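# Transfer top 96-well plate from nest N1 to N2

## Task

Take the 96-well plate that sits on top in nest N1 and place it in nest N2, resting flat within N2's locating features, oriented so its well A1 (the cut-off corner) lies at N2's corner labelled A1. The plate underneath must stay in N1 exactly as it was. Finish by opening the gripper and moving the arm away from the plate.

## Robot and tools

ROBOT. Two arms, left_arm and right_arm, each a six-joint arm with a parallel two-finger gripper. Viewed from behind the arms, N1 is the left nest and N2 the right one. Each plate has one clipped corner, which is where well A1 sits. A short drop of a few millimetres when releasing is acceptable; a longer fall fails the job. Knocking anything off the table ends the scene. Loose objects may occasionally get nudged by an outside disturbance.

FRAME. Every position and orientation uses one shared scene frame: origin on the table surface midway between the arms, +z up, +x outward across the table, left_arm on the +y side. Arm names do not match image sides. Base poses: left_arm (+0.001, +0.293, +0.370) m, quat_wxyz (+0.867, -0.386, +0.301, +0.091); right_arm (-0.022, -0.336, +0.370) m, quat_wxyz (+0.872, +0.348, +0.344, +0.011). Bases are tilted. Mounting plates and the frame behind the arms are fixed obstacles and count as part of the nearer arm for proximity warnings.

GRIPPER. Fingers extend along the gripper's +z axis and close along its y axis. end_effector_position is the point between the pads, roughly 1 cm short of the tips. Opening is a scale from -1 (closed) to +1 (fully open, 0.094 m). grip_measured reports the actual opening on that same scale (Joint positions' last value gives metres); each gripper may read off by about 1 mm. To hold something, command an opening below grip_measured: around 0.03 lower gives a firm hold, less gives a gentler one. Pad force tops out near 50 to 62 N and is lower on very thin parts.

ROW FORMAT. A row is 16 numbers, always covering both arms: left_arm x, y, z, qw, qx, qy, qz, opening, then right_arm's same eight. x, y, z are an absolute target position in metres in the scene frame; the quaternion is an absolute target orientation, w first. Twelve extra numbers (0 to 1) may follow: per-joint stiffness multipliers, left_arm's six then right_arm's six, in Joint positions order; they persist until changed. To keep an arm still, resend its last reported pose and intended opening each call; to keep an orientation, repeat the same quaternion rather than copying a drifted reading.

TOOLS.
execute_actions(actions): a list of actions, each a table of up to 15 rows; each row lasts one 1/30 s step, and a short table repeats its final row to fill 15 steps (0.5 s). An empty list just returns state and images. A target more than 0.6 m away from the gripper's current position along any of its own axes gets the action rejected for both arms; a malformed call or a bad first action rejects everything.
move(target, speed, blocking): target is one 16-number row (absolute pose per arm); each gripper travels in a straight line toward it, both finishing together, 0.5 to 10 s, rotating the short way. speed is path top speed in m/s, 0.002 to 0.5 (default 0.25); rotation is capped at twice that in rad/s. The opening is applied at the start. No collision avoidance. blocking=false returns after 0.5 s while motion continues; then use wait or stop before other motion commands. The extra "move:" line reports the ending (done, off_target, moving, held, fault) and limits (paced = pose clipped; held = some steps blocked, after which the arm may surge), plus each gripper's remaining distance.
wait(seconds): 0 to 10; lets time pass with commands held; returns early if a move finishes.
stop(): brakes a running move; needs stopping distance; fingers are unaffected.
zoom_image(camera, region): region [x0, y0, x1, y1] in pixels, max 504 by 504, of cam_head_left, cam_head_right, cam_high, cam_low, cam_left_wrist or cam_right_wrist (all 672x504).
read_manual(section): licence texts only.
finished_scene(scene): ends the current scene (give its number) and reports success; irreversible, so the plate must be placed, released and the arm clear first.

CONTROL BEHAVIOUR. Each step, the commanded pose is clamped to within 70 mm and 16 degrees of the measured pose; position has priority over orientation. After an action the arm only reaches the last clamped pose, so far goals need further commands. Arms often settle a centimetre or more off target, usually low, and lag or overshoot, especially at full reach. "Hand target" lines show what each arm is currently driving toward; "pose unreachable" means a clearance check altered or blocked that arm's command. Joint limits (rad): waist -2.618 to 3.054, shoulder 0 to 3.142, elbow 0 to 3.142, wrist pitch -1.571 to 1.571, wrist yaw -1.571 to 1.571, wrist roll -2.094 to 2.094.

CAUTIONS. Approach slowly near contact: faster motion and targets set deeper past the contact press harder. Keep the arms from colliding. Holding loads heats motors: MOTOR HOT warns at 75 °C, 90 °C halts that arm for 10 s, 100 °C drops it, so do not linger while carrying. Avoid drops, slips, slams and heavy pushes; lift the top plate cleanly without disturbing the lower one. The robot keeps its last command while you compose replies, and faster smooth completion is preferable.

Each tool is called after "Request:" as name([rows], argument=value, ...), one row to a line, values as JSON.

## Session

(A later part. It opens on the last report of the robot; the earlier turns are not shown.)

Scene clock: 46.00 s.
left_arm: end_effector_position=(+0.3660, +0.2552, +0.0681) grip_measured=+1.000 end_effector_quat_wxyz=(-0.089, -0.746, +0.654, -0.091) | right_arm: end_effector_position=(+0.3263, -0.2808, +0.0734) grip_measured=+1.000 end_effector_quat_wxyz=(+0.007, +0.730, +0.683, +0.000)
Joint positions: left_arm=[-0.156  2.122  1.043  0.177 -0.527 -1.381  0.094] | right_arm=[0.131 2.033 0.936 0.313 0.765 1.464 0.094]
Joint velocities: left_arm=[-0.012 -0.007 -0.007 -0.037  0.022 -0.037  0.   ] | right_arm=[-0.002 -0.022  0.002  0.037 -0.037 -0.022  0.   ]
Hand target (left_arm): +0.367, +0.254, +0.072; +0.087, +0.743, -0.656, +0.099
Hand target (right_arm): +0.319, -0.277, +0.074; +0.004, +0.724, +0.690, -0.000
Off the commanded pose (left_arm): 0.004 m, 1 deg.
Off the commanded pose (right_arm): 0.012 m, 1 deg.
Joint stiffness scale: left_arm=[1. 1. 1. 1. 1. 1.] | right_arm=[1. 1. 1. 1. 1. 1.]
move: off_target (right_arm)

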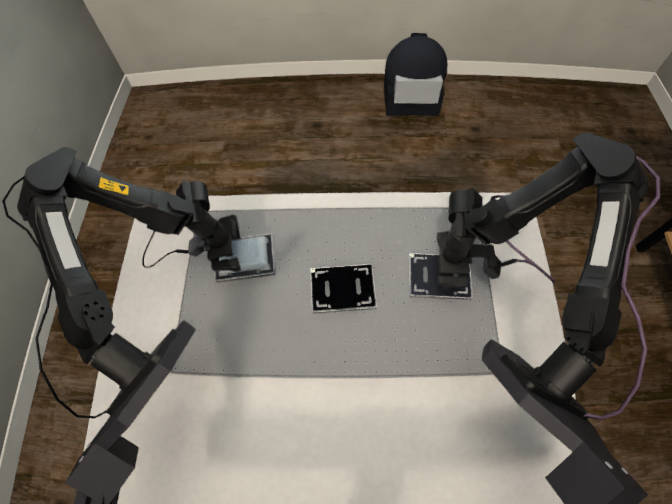

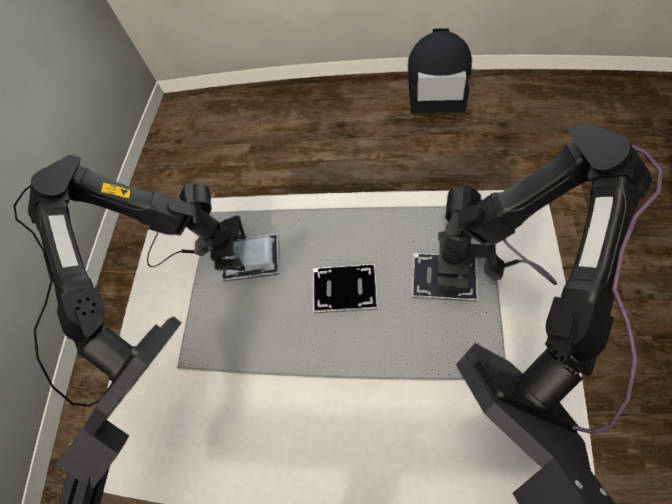

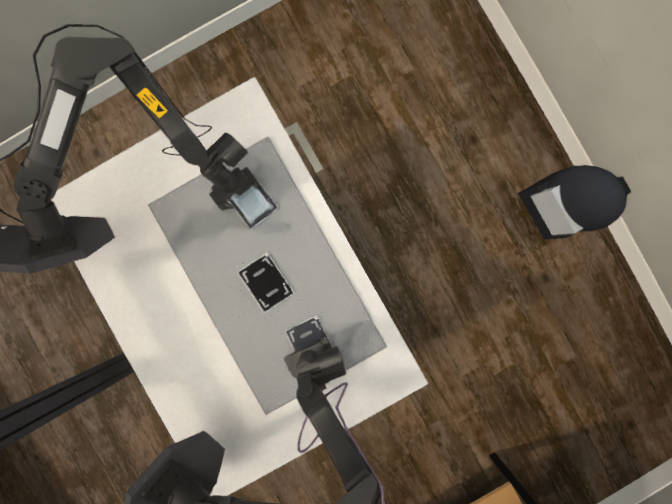

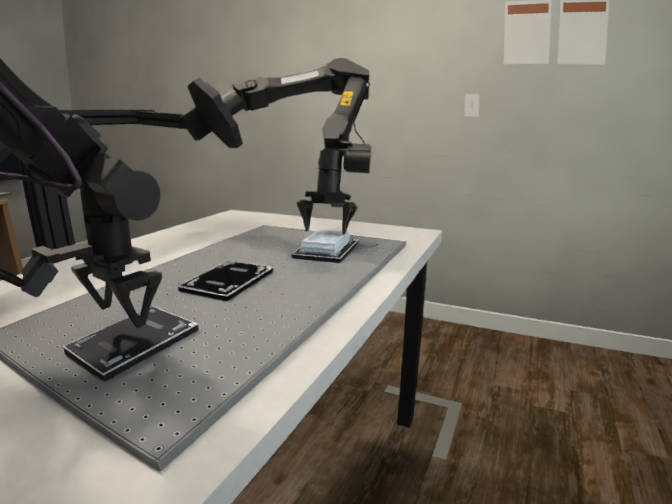

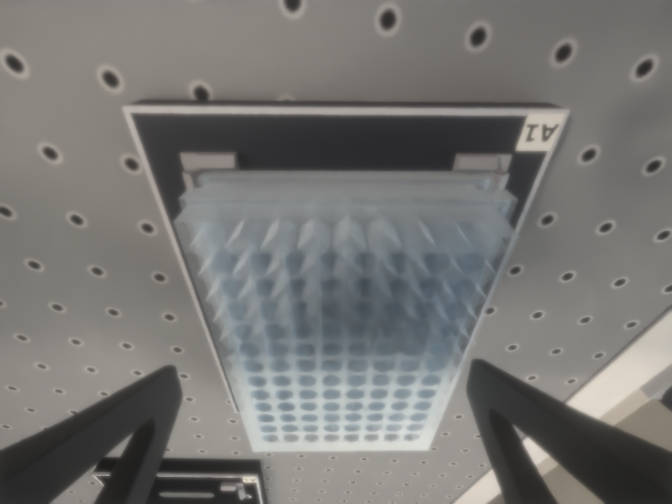

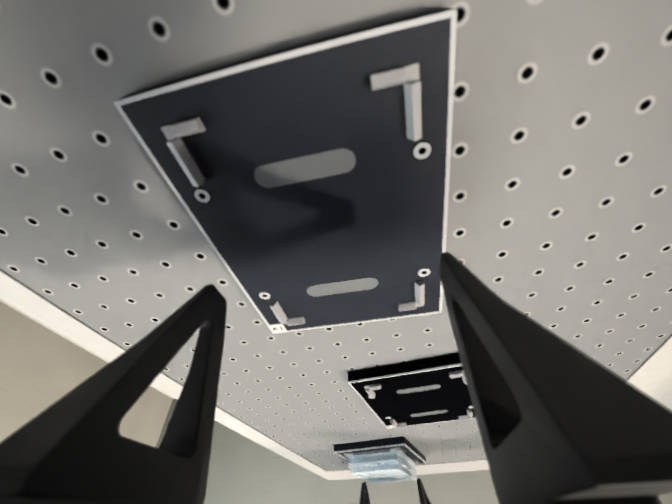

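Request:
move(target=[0.373, 0.256, 0.062, 0.0865, 0.7426, -0.6569, 0.0977, 1, 0.29, -0.18, 0.16, 0, 0.682, 0.7314, 0, 1], speed=0.15)

Scene clock: 54.97 s.
left_arm: end_effector_position=(+0.3699, +0.2601, +0.0647) grip_measured=+1.000 end_effector_quat_wxyz=(-0.087, -0.746, +0.654, -0.093) | right_arm: end_effector_position=(+0.2870, -0.1803, +0.1579) grip_measured=+1.000 end_effector_quat_wxyz=(-0.012, +0.689, +0.724, +0.006)
Joint positions: left_arm=[-0.143  2.122  1.056  0.177 -0.518 -1.365  0.094] | right_arm=[ 0.498  2.115  0.958 -0.006  0.941  1.829  0.094]
Joint velocities: left_arm=[ 0.007 -0.012 -0.002 -0.11  -0.095 -0.022  0.   ] | right_arm=[-0.012  0.002 -0.002 -0.066 -0.051  0.081  0.   ]
Hand target (left_arm): +0.373, +0.256, +0.062; +0.086, +0.743, -0.657, +0.098
Hand target (right_arm): +0.288, -0.178, +0.160; -0.006, +0.683, +0.730, +0.001
Off the commanded pose (left_arm): 0.006 m, 1 deg.
Off the commanded pose (right_arm): 0.004 m, 2 deg.
Joint stiffness scale: left_arm=[1. 1. 1. 1. 1. 1.] | right_arm=[1. 1. 1. 1. 1. 1.]
move: done

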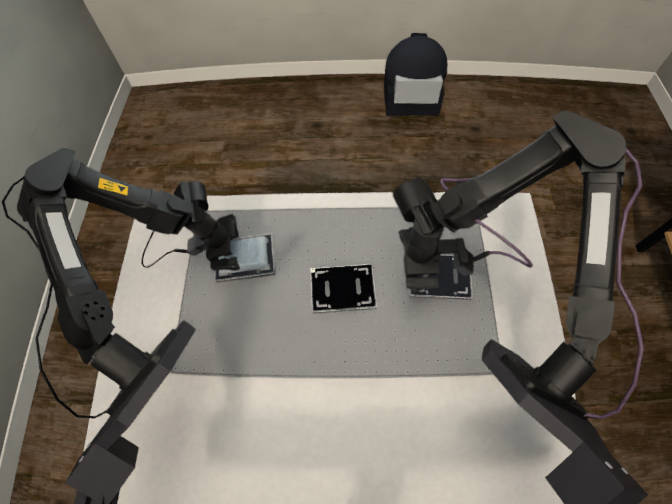

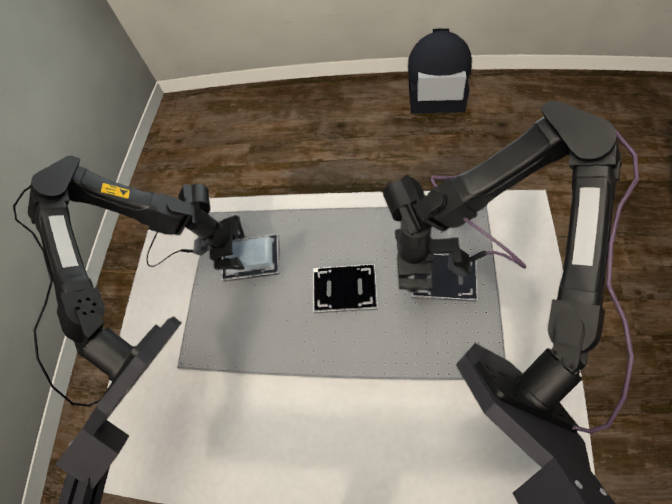

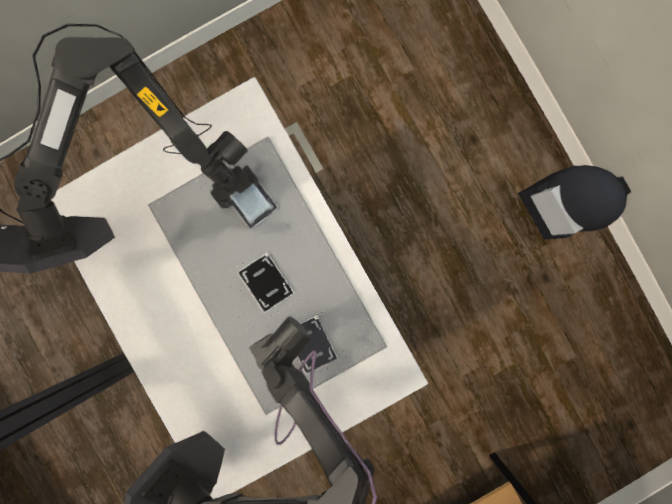

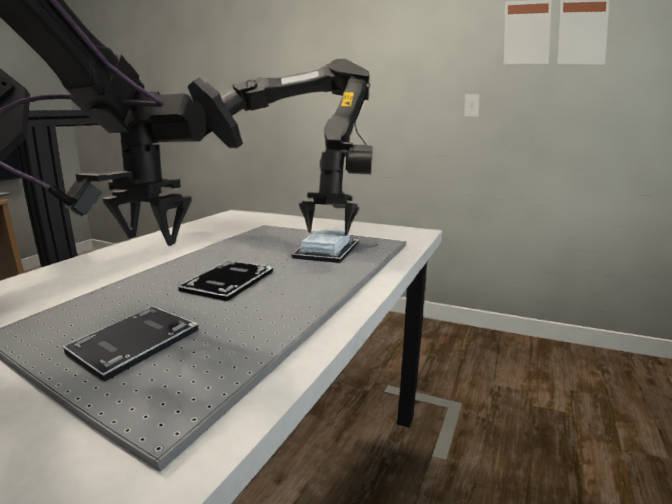

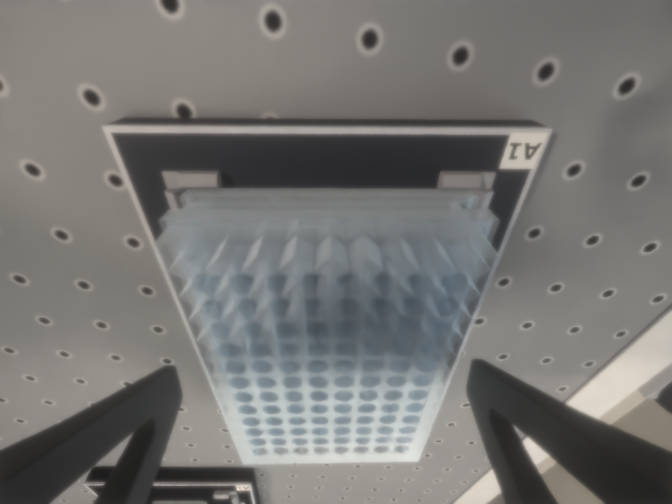

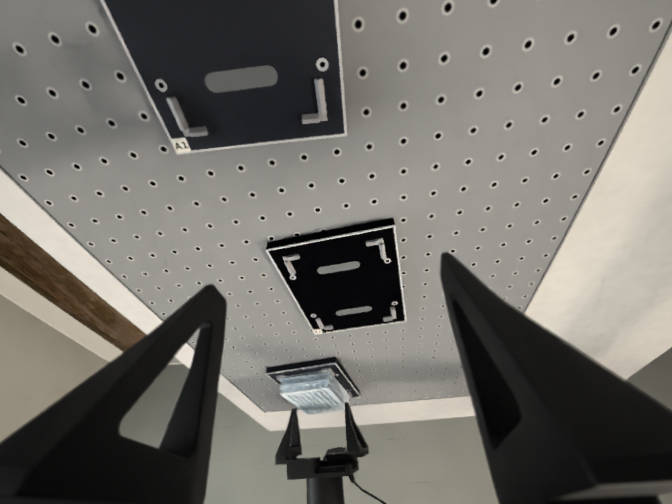

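Request:
move(target=[0.372, 0.258, 0.047, 0.0865, 0.7426, -0.6569, 0.0977, 1, 0.287, -0.1803, 0.1579, -0.012, 0.689, 0.724, 0.006, 1], speed=0.03)

Scene clock: 56.67 s.
left_arm: end_effector_position=(+0.3662, +0.2613, +0.0494) grip_measured=+1.000 end_effector_quat_wxyz=(-0.091, -0.744, +0.656, -0.091) | right_arm: end_effector_position=(+0.2863, -0.1819, +0.1563) grip_measured=+1.000 end_effector_quat_wxyz=(-0.012, +0.690, +0.723, +0.003)
Joint positions: left_arm=[-0.111  2.16   1.079  0.194 -0.499 -1.339  0.094] | right_arm=[ 0.493  2.115  0.959 -0.009  0.939  1.831  0.094]
Joint velocities: left_arm=[-0.002  0.022  0.017  0.022 -0.022  0.051  0.   ] | right_arm=[-0.007  0.007 -0.002 -0.007 -0.066  0.007  0.   ]
Hand target (left_arm): +0.372, +0.258, +0.047; +0.087, +0.743, -0.657, +0.098
Hand target (right_arm): +0.287, -0.180, +0.158; -0.012, +0.689, +0.724, +0.006
Off the commanded pose (left_arm): 0.007 m, 1 deg.
Off the commanded pose (right_arm): 0.002 m, 0 deg.
Joint stiffness scale: left_arm=[1. 1. 1. 1. 1. 1.] | right_arm=[1. 1. 1. 1. 1. 1.]
move: done

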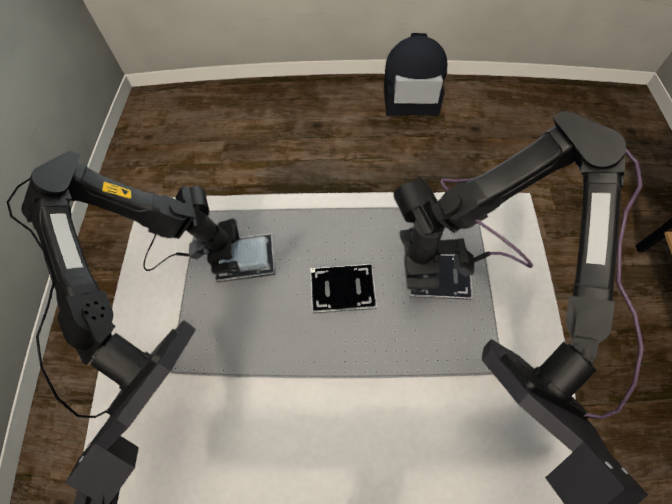

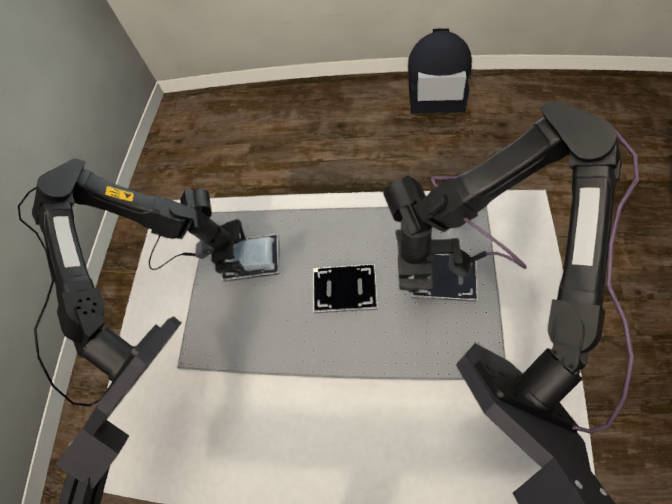

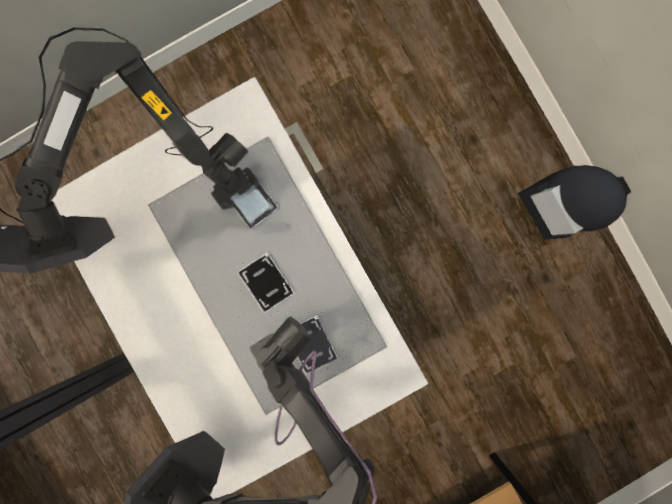

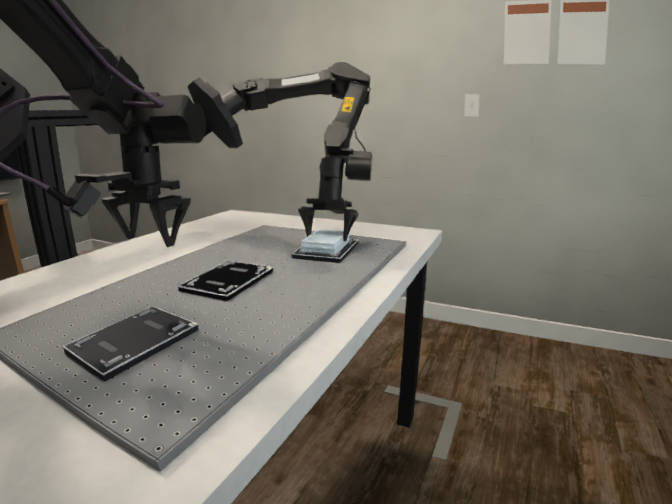

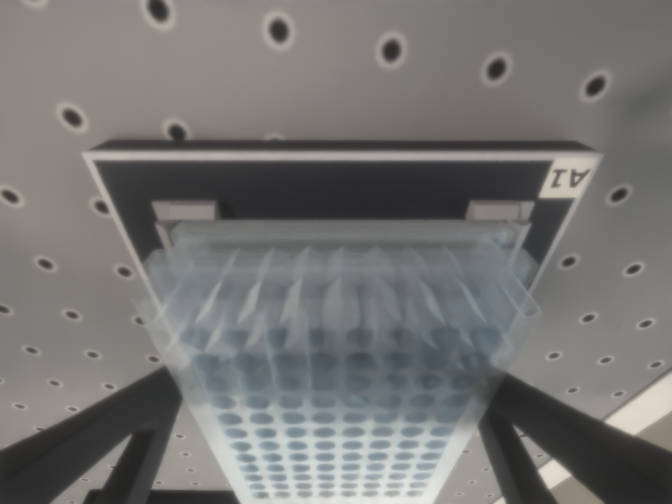

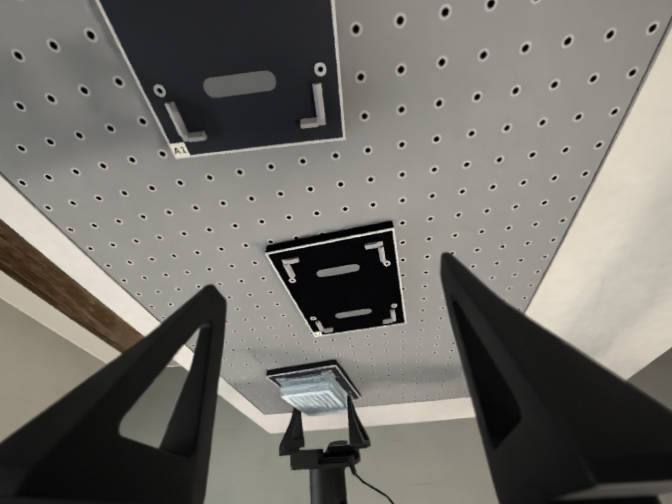

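Request:
zoom_image(camera="cam_low", region=[285, 200, 375, 270])

Request:
zoom_image(camera="cam_left_wrist", region=[100, 190, 600, 504])

Request:
zoom_image(camera="cam_right_wrist", region=[250, 350, 390, 470])

Region (285, 200, 375, 270) of cam_low's 672x504 image, scaled by 5.600, with more detail than that image has.

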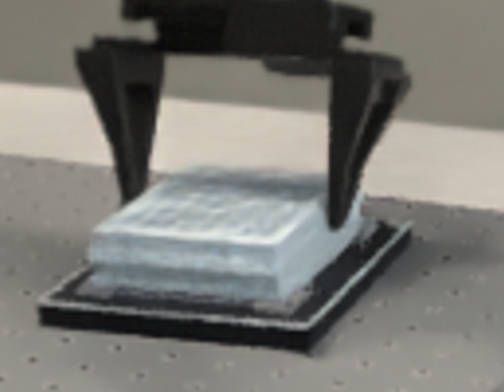

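Region (100, 190, 600, 504) of cam_left_wrist's 672x504 image, scaled by 1.008, with more detail than that image has; it fills the top 317 rows of this view, and the rest is white.

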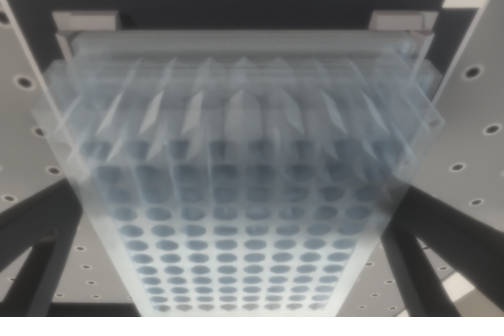

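Region (250, 350, 390, 470) of cam_right_wrist's 672x504 image, scaled by 3.600, with more detail than that image has; it fills the top 432 rows of this view, and the rest is white.

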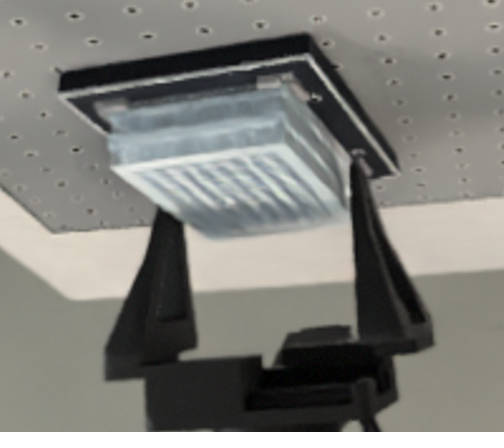

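Request:
move(target=[0.377, 0.2585, 0.047, 0.0865, 0.7426, -0.6569, 0.0977, 1, 0.287, -0.1803, 0.1579, -0.012, 0.689, 0.724, 0.006, 1], speed=0.03)

Scene clock: 59.20 s.
left_arm: end_effector_position=(+0.3761, +0.2650, +0.0490) grip_measured=+1.000 end_effector_quat_wxyz=(-0.083, -0.748, +0.651, -0.095) | right_arm: end_effector_position=(+0.2861, -0.1829, +0.1552) grip_measured=+1.000 end_effector_quat_wxyz=(-0.013, +0.691, +0.723, +0.002)
Joint positions: left_arm=[-0.111  2.16   1.101  0.194 -0.498 -1.338  0.094] | right_arm=[ 0.489  2.115  0.959 -0.009  0.939  1.831  0.094]
Joint velocities: left_arm=[-0.007  0.002 -0.002 -0.066 -0.051  0.007  0.   ] | right_arm=[-0.007  0.007 -0.012 -0.051 -0.007 -0.007  0.   ]
Hand target (left_arm): +0.377, +0.258, +0.047; +0.086, +0.743, -0.657, +0.098
Hand target (right_arm): +0.287, -0.180, +0.158; -0.012, +0.689, +0.724, +0.006
Off the commanded pose (left_arm): 0.007 m, 1 deg.
Off the commanded pose (right_arm): 0.004 m, 1 deg.
Joint stiffness scale: left_arm=[1. 1. 1. 1. 1. 1.] | right_arm=[1. 1. 1. 1. 1. 1.]
move: done

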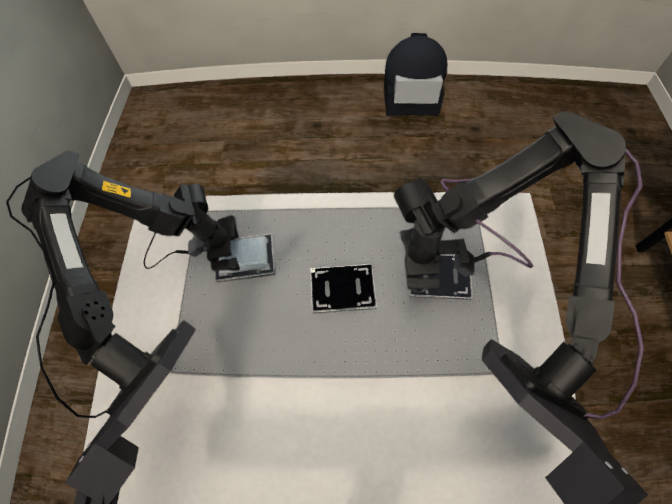

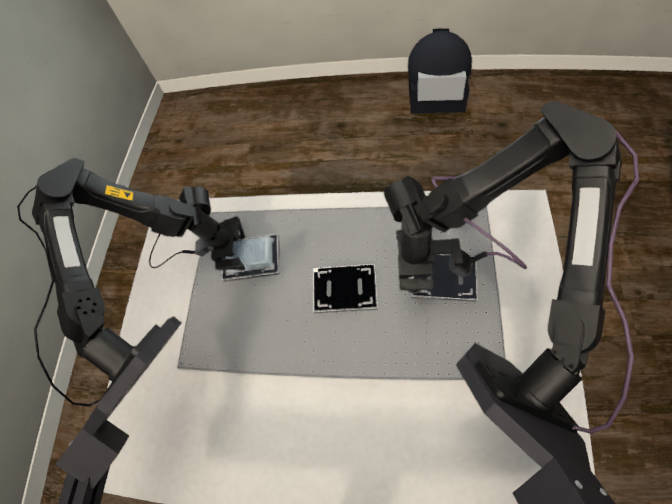

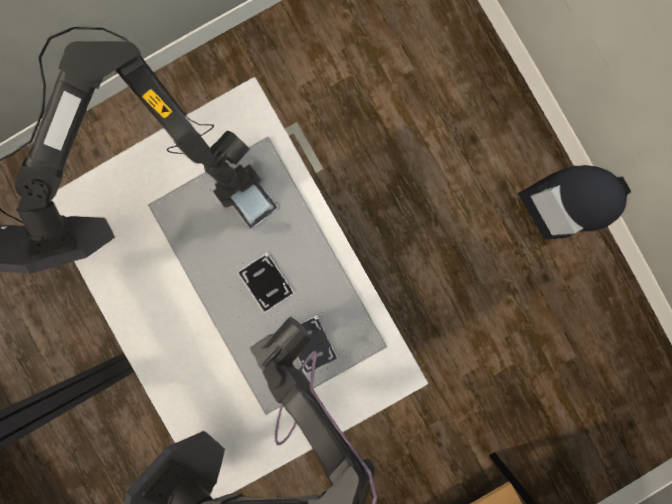

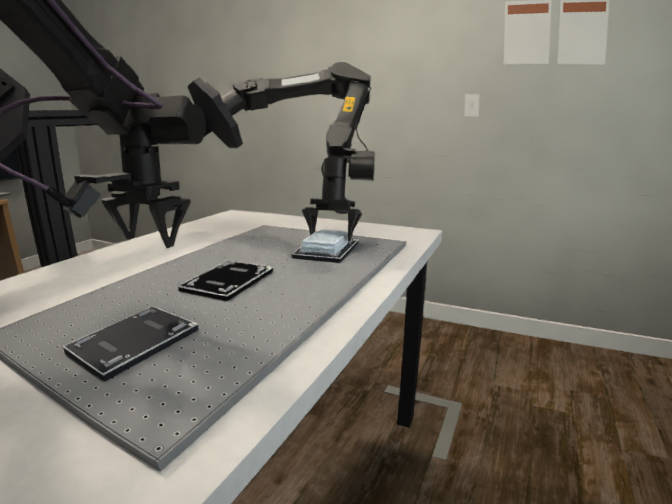

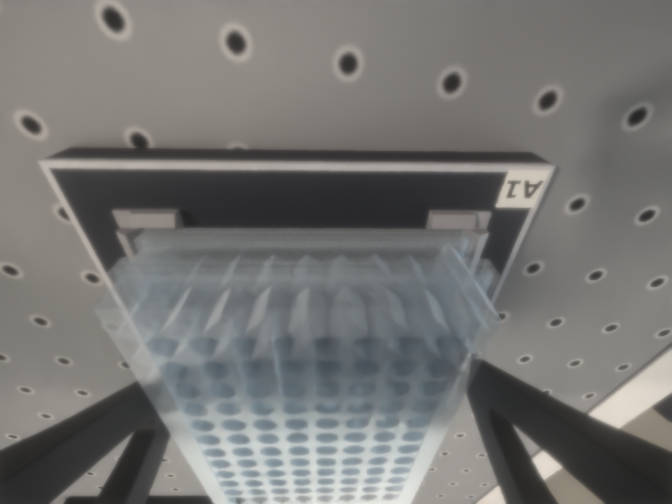

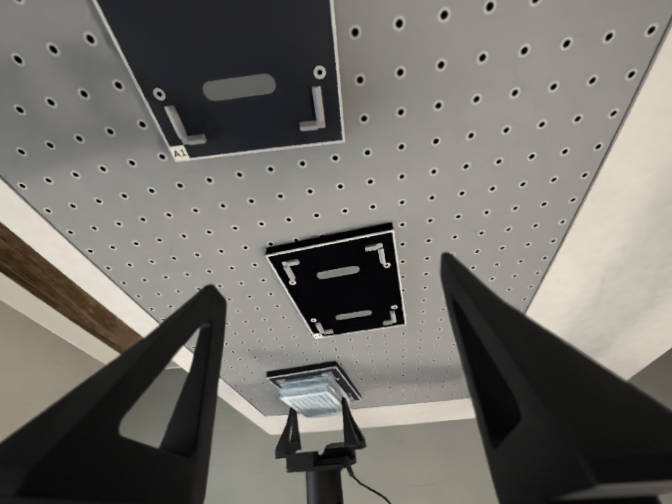

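Request:
execute_actions([
  [[0.376,0.2585,0.047,0.0865,0.7426,-0.6569,0.0977,0.98,0.287,-0.1803,0.1579,-0.012,0.689,0.724,0.006,1],[0.3755,0.2585,0.047,0.0865,0.7426,-0.6569,0.0977,0.97,0.287,-0.1803,0.1579,-0.012,0.689,0.724,0.006,1],[0.375,0.2585,0.047,0.0865,0.7426,-0.6569,0.0977,0.96,0.287,-0.1803,0.1579,-0.012,0.689,0.724,0.006,1],[0.3745,0.2585,0.047,0.0865,0.7426,-0.6569,0.0977,0.95,0.287,-0.1803,0.1579,-0.012,0.689,0.724,0.006,1],[0.374,0.2585,0.047,0.0865,0.7426,-0.6569,0.0977,0.94,0.287,-0.1803,0.1579,-0.012,0.689,0.724,0.006,1],[0.3735,0.2585,0.047,0.0865,0.7426,-0.6569,0.0977,0.93,0.287,-0.1803,0.1579,-0.012,0.689,0.724,0.006,1],[0.373,0.2585,0.047,0.0865,0.7426,-0.6569,0.0977,0.92,0.287,-0.1803,0.1579,-0.012,0.689,0.724,0.006,1],[0.3725,0.2585,0.047,0.0865,0.7426,-0.6569,0.0977,0.91,0.287,-0.1803,0.1579,-0.012,0.689,0.724,0.006,1],[0.372,0.2585,0.047,0.0865,0.7426,-0.6569,0.0977,0.90,0.287,-0.1803,0.1579,-0.012,0.689,0.724,0.006,1],[0.372,0.2585,0.047,0.0865,0.7426,-0.6569,0.0977,0.89,0.287,-0.1803,0.1579,-0.012,0.689,0.724,0.006,1],[0.372,0.2585,0.047,0.0865,0.7426,-0.6569,0.0977,0.88,0.287,-0.1803,0.1579,-0.012,0.689,0.724,0.006,1],[0.372,0.2585,0.047,0.0865,0.7426,-0.6569,0.0977,0.87,0.287,-0.1803,0.1579,-0.012,0.689,0.724,0.006,1],[0.372,0.2585,0.047,0.0865,0.7426,-0.6569,0.0977,0.86,0.287,-0.1803,0.1579,-0.012,0.689,0.724,0.006,1],[0.372,0.2585,0.047,0.0865,0.7426,-0.6569,0.0977,0.85,0.287,-0.1803,0.1579,-0.012,0.689,0.724,0.006,1],[0.372,0.2585,0.047,0.0865,0.7426,-0.6569,0.0977,0.84,0.287,-0.1803,0.1579,-0.012,0.689,0.724,0.006,1]],
  [[0.372,0.2585,0.047,0.0865,0.7426,-0.6569,0.0977,0.83,0.287,-0.1803,0.1579,-0.012,0.689,0.724,0.006,1],[0.372,0.2585,0.047,0.0865,0.7426,-0.6569,0.0977,0.82,0.287,-0.1803,0.1579,-0.012,0.689,0.724,0.006,1],[0.372,0.2585,0.047,0.0865,0.7426,-0.6569,0.0977,0.81,0.287,-0.1803,0.1579,-0.012,0.689,0.724,0.006,1],[0.372,0.2585,0.047,0.0865,0.7426,-0.6569,0.0977,0.80,0.287,-0.1803,0.1579,-0.012,0.689,0.724,0.006,1],[0.372,0.2585,0.047,0.0865,0.7426,-0.6569,0.0977,0.79,0.287,-0.1803,0.1579,-0.012,0.689,0.724,0.006,1],[0.372,0.2585,0.047,0.0865,0.7426,-0.6569,0.0977,0.78,0.287,-0.1803,0.1579,-0.012,0.689,0.724,0.006,1]],
])

Scene clock: 63.30 s.
left_arm: end_effector_position=(+0.3732, +0.2640, +0.0479) grip_measured=+0.792 end_effector_quat_wxyz=(-0.086, -0.746, +0.654, -0.093) | right_arm: end_effector_position=(+0.2861, -0.1829, +0.1552) grip_measured=+1.000 end_effector_quat_wxyz=(-0.013, +0.691, +0.723, +0.002)
Joint positions: left_arm=[-0.109  2.163  1.101  0.188 -0.498 -1.336  0.084] | right_arm=[ 0.489  2.115  0.959 -0.009  0.939  1.831  0.094]
Joint velocities: left_arm=[-0.007  0.012  0.017 -0.066 -0.066 -0.095  0.001] | right_arm=[ 0.007 -0.002  0.012 -0.037  0.022 -0.066  0.   ]
Hand target (left_arm): +0.372, +0.259, +0.047; +0.087, +0.743, -0.657, +0.098
Hand target (right_arm): +0.287, -0.180, +0.158; -0.012, +0.689, +0.724, +0.006
Off the commanded pose (left_arm): 0.006 m, 1 deg.
Off the commanded pose (right_arm): 0.004 m, 1 deg.
Joint stiffness scale: left_arm=[1. 1. 1. 1. 1. 1.] | right_arm=[1. 1. 1. 1. 1. 1.]

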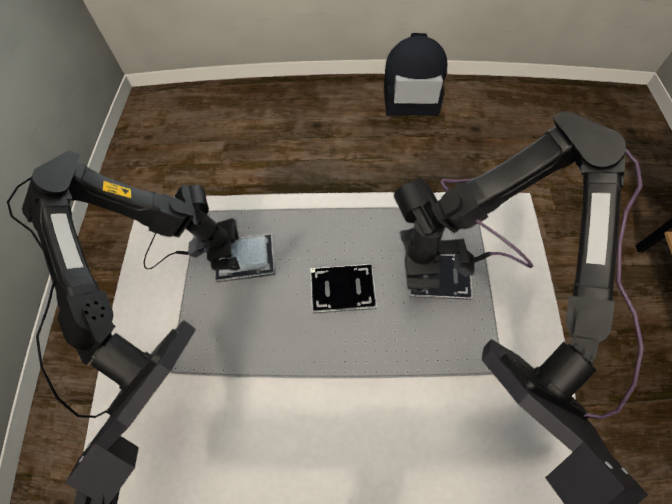

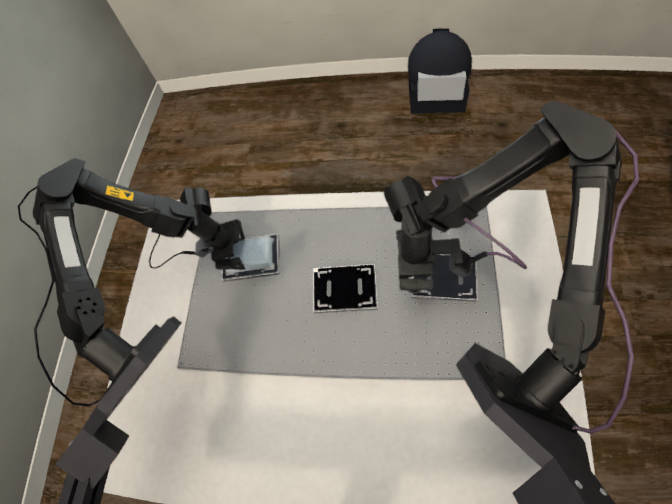

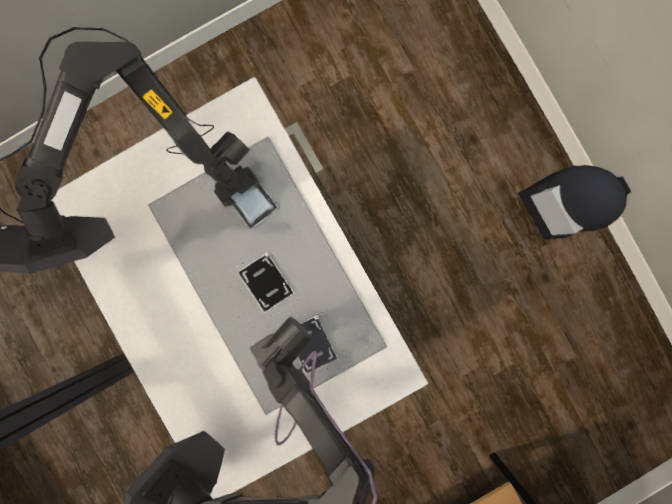

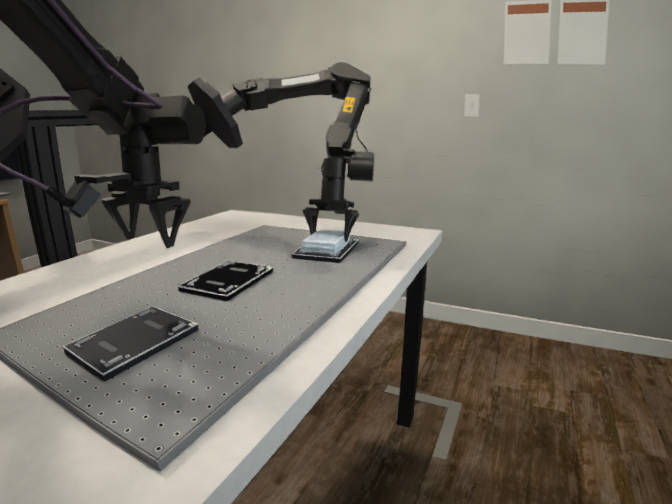

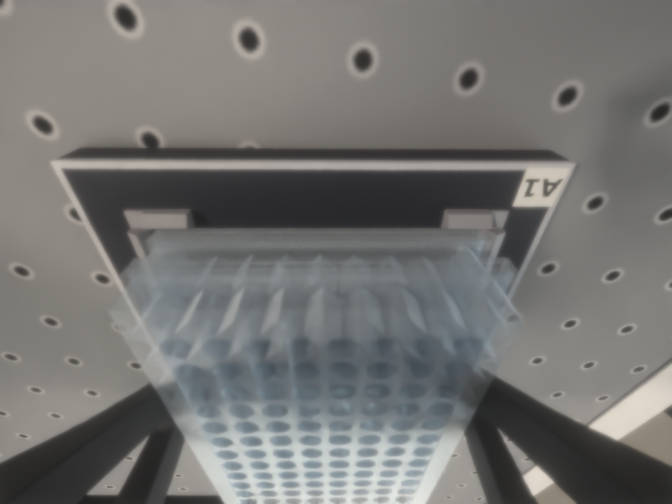

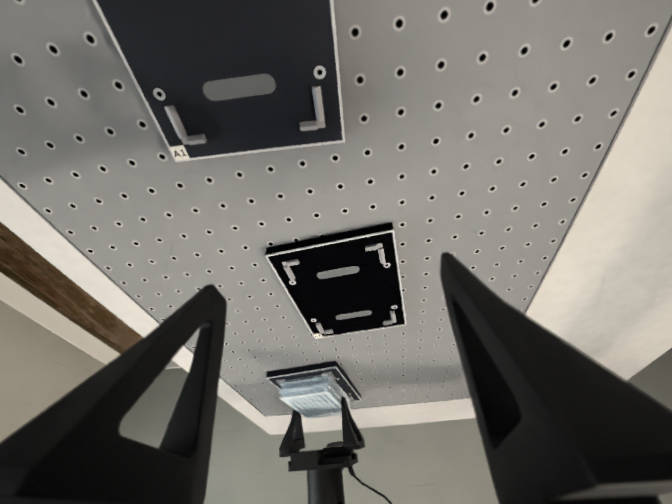

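Request:
zoom_image(camera="cam_low", region=[295, 215, 365, 265])

Request:
zoom_image(camera="cam_right_wrist", region=[270, 360, 370, 440])

Request:
zoom_image(camera="cam_left_wrist", region=[100, 300, 260, 460])

Request:
zoom_image(camera="cam_left_wrist", region=[390, 300, 550, 460])

Region (295, 215, 365, 265) of cam_low's 672x504 image, scaled by 7.200, with more detail than that image has; it fills the top 360 rows of this view, and the rest is white.

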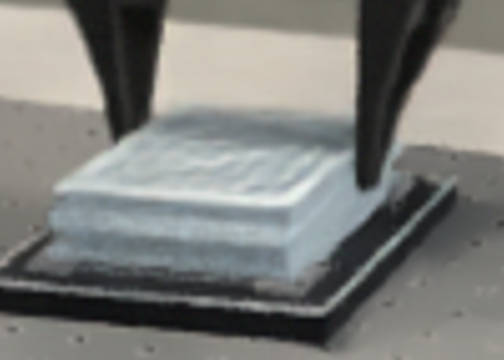

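Region (270, 360, 370, 440) of cam_right_wrist's 672x504 image, scaled by 5.040, with more detail than that image has; it fills the top 403 rows of this view, and the rest is white.

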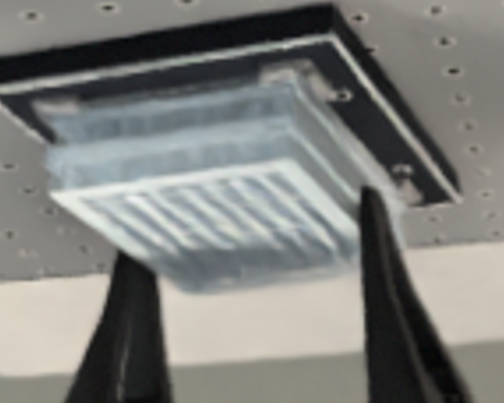

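Region (100, 300, 260, 460) of cam_left_wrist's 672x504 image, scaled by 3.150, with more detail than that image has.

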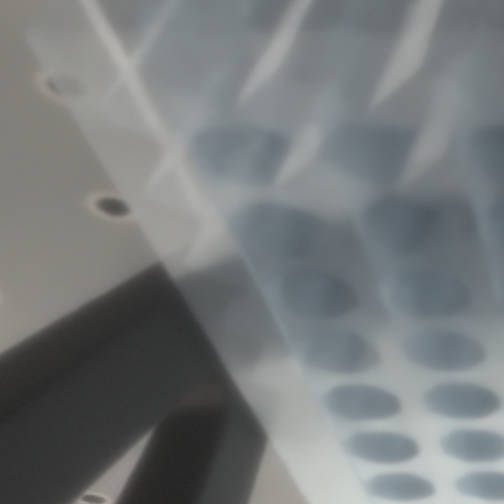

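Region (390, 300, 550, 460) of cam_left_wrist's 672x504 image, scaled by 3.150, with more detail than that image has.

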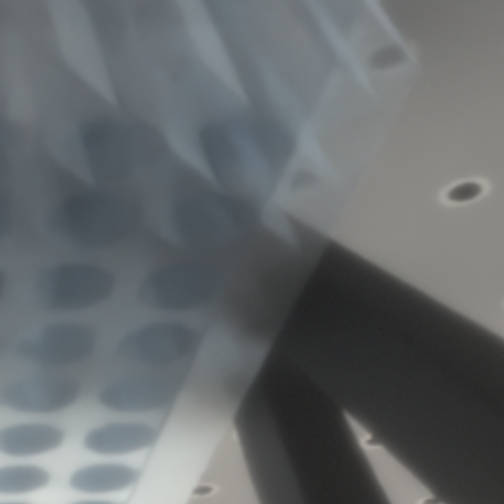

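Request:
move(target=[0.3725, 0.263, 0.09, 0.0865, 0.7426, -0.6569, 0.0977, 0.76, 0.287, -0.1803, 0.1579, -0.012, 0.689, 0.724, 0.006, 1], speed=0.06)

Scene clock: 65.83 s.
left_arm: end_effector_position=(+0.3791, +0.2683, +0.0826) grip_measured=+0.777 end_effector_quat_wxyz=(-0.078, -0.748, +0.651, -0.101) | right_arm: end_effector_position=(+0.2859, -0.1838, +0.1543) grip_measured=+1.000 end_effector_quat_wxyz=(-0.013, +0.692, +0.722, +0.000)
Joint positions: left_arm=[-0.167  2.057  1.036  0.148 -0.529 -1.378  0.083] | right_arm=[ 0.485  2.115  0.959 -0.009  0.939  1.831  0.094]
Joint velocities: left_arm=[-0.007  0.002 -0.007 -0.051 -0.051  0.037 -0.   ] | right_arm=[-0.007  0.022 -0.012  0.095  0.022  0.037  0.   ]
Hand target (left_arm): +0.373, +0.263, +0.090; +0.086, +0.742, -0.657, +0.098
Hand target (right_arm): +0.287, -0.180, +0.158; -0.012, +0.689, +0.724, +0.006
Off the commanded pose (left_arm): 0.011 m, 1 deg.
Off the commanded pose (right_arm): 0.005 m, 1 deg.
Joint stiffness scale: left_arm=[1. 1. 1. 1. 1. 1.] | right_arm=[1. 1. 1. 1. 1. 1.]
move: off_target (left_arm)

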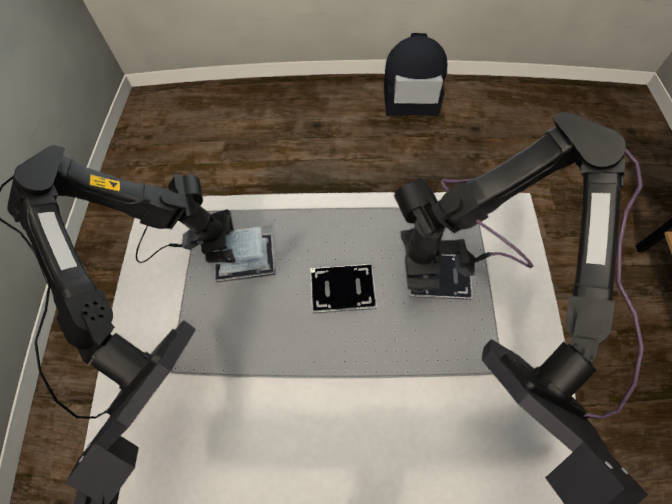

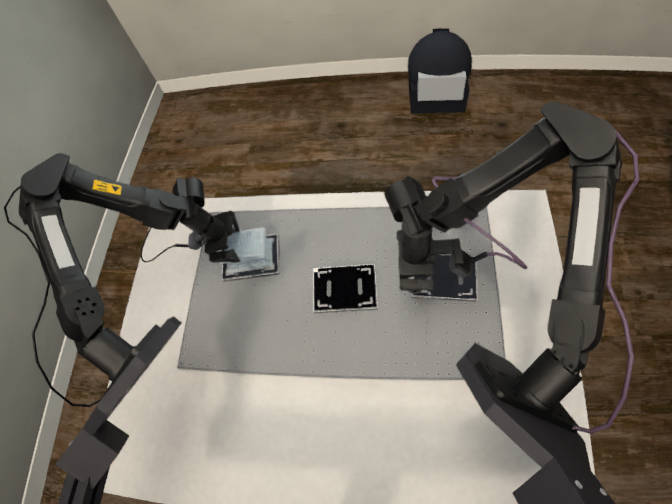

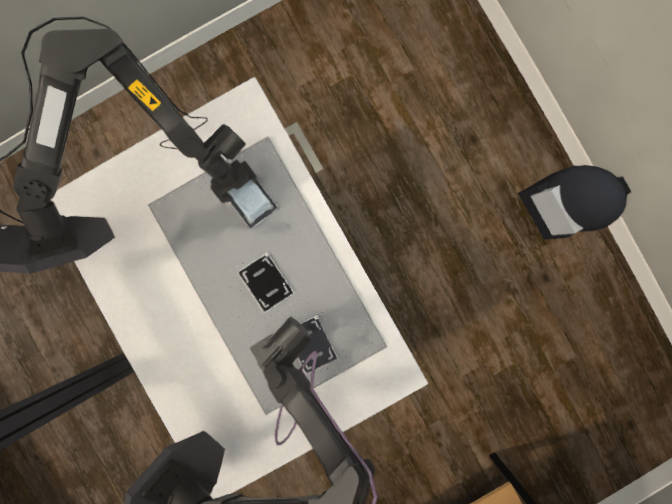

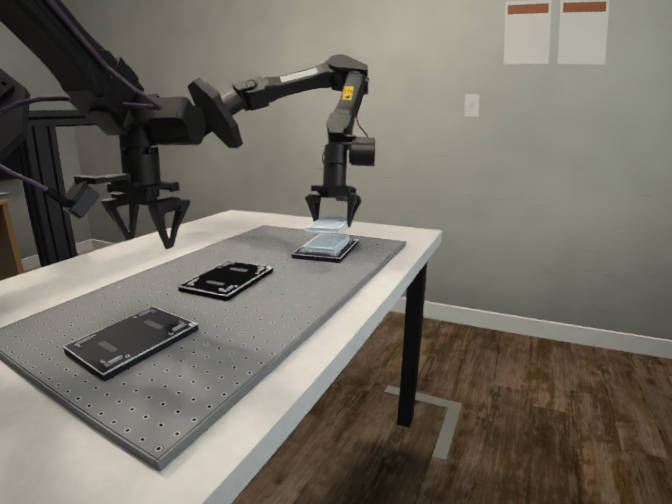

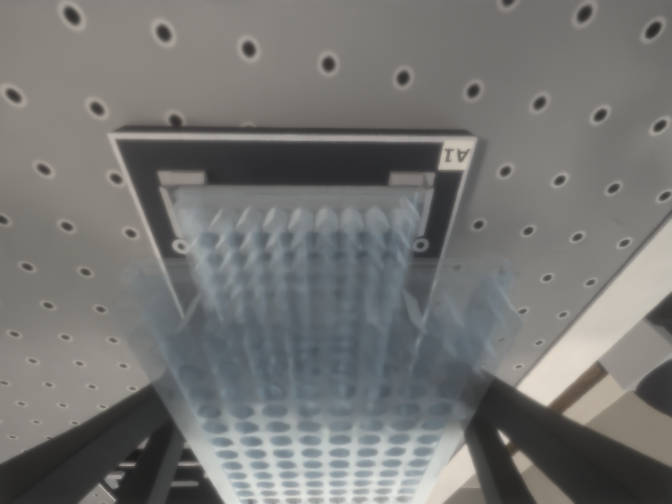

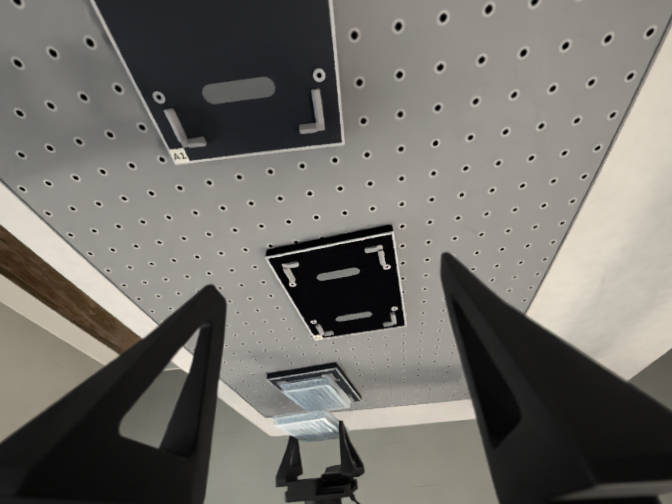

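Request:
zoom_image(camera="cam_low", region=[285, 185, 375, 265])

Request:
zoom_image(camera="cam_right_wrist", region=[260, 360, 380, 470])

Request:
zoom_image(camera="cam_right_wrist", region=[250, 210, 430, 360])

Region (285, 185, 375, 265) of cam_low's 672x504 image, scaled by 5.600, with more detail than that image has.

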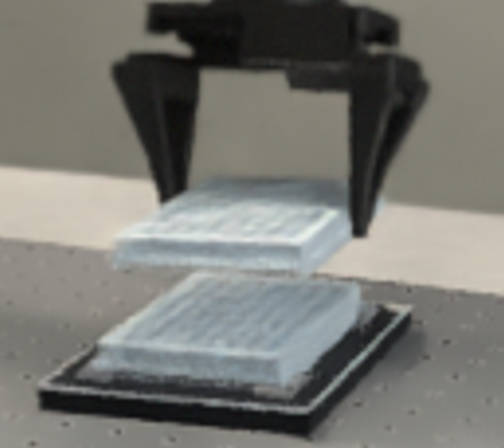

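Region (260, 360, 380, 470) of cam_right_wrist's 672x504 image, scaled by 4.200, with more detail than that image has; it fills the top 462 rows of this view, and the rest is white.

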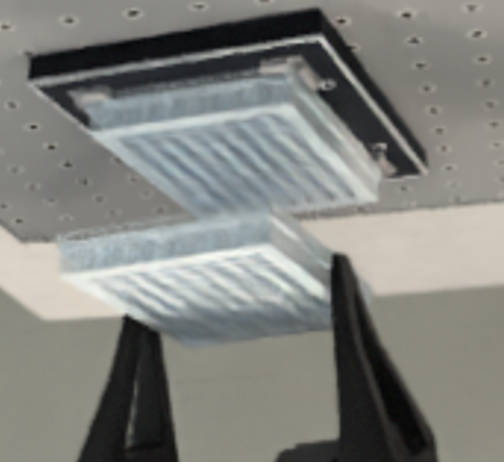

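Region (250, 210, 430, 360) of cam_right_wrist's 672x504 image, scaled by 2.800, with more detail than that image has.

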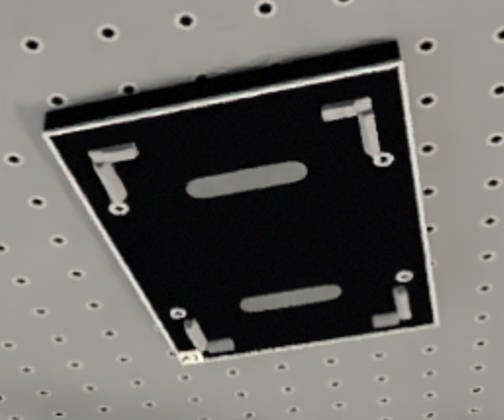

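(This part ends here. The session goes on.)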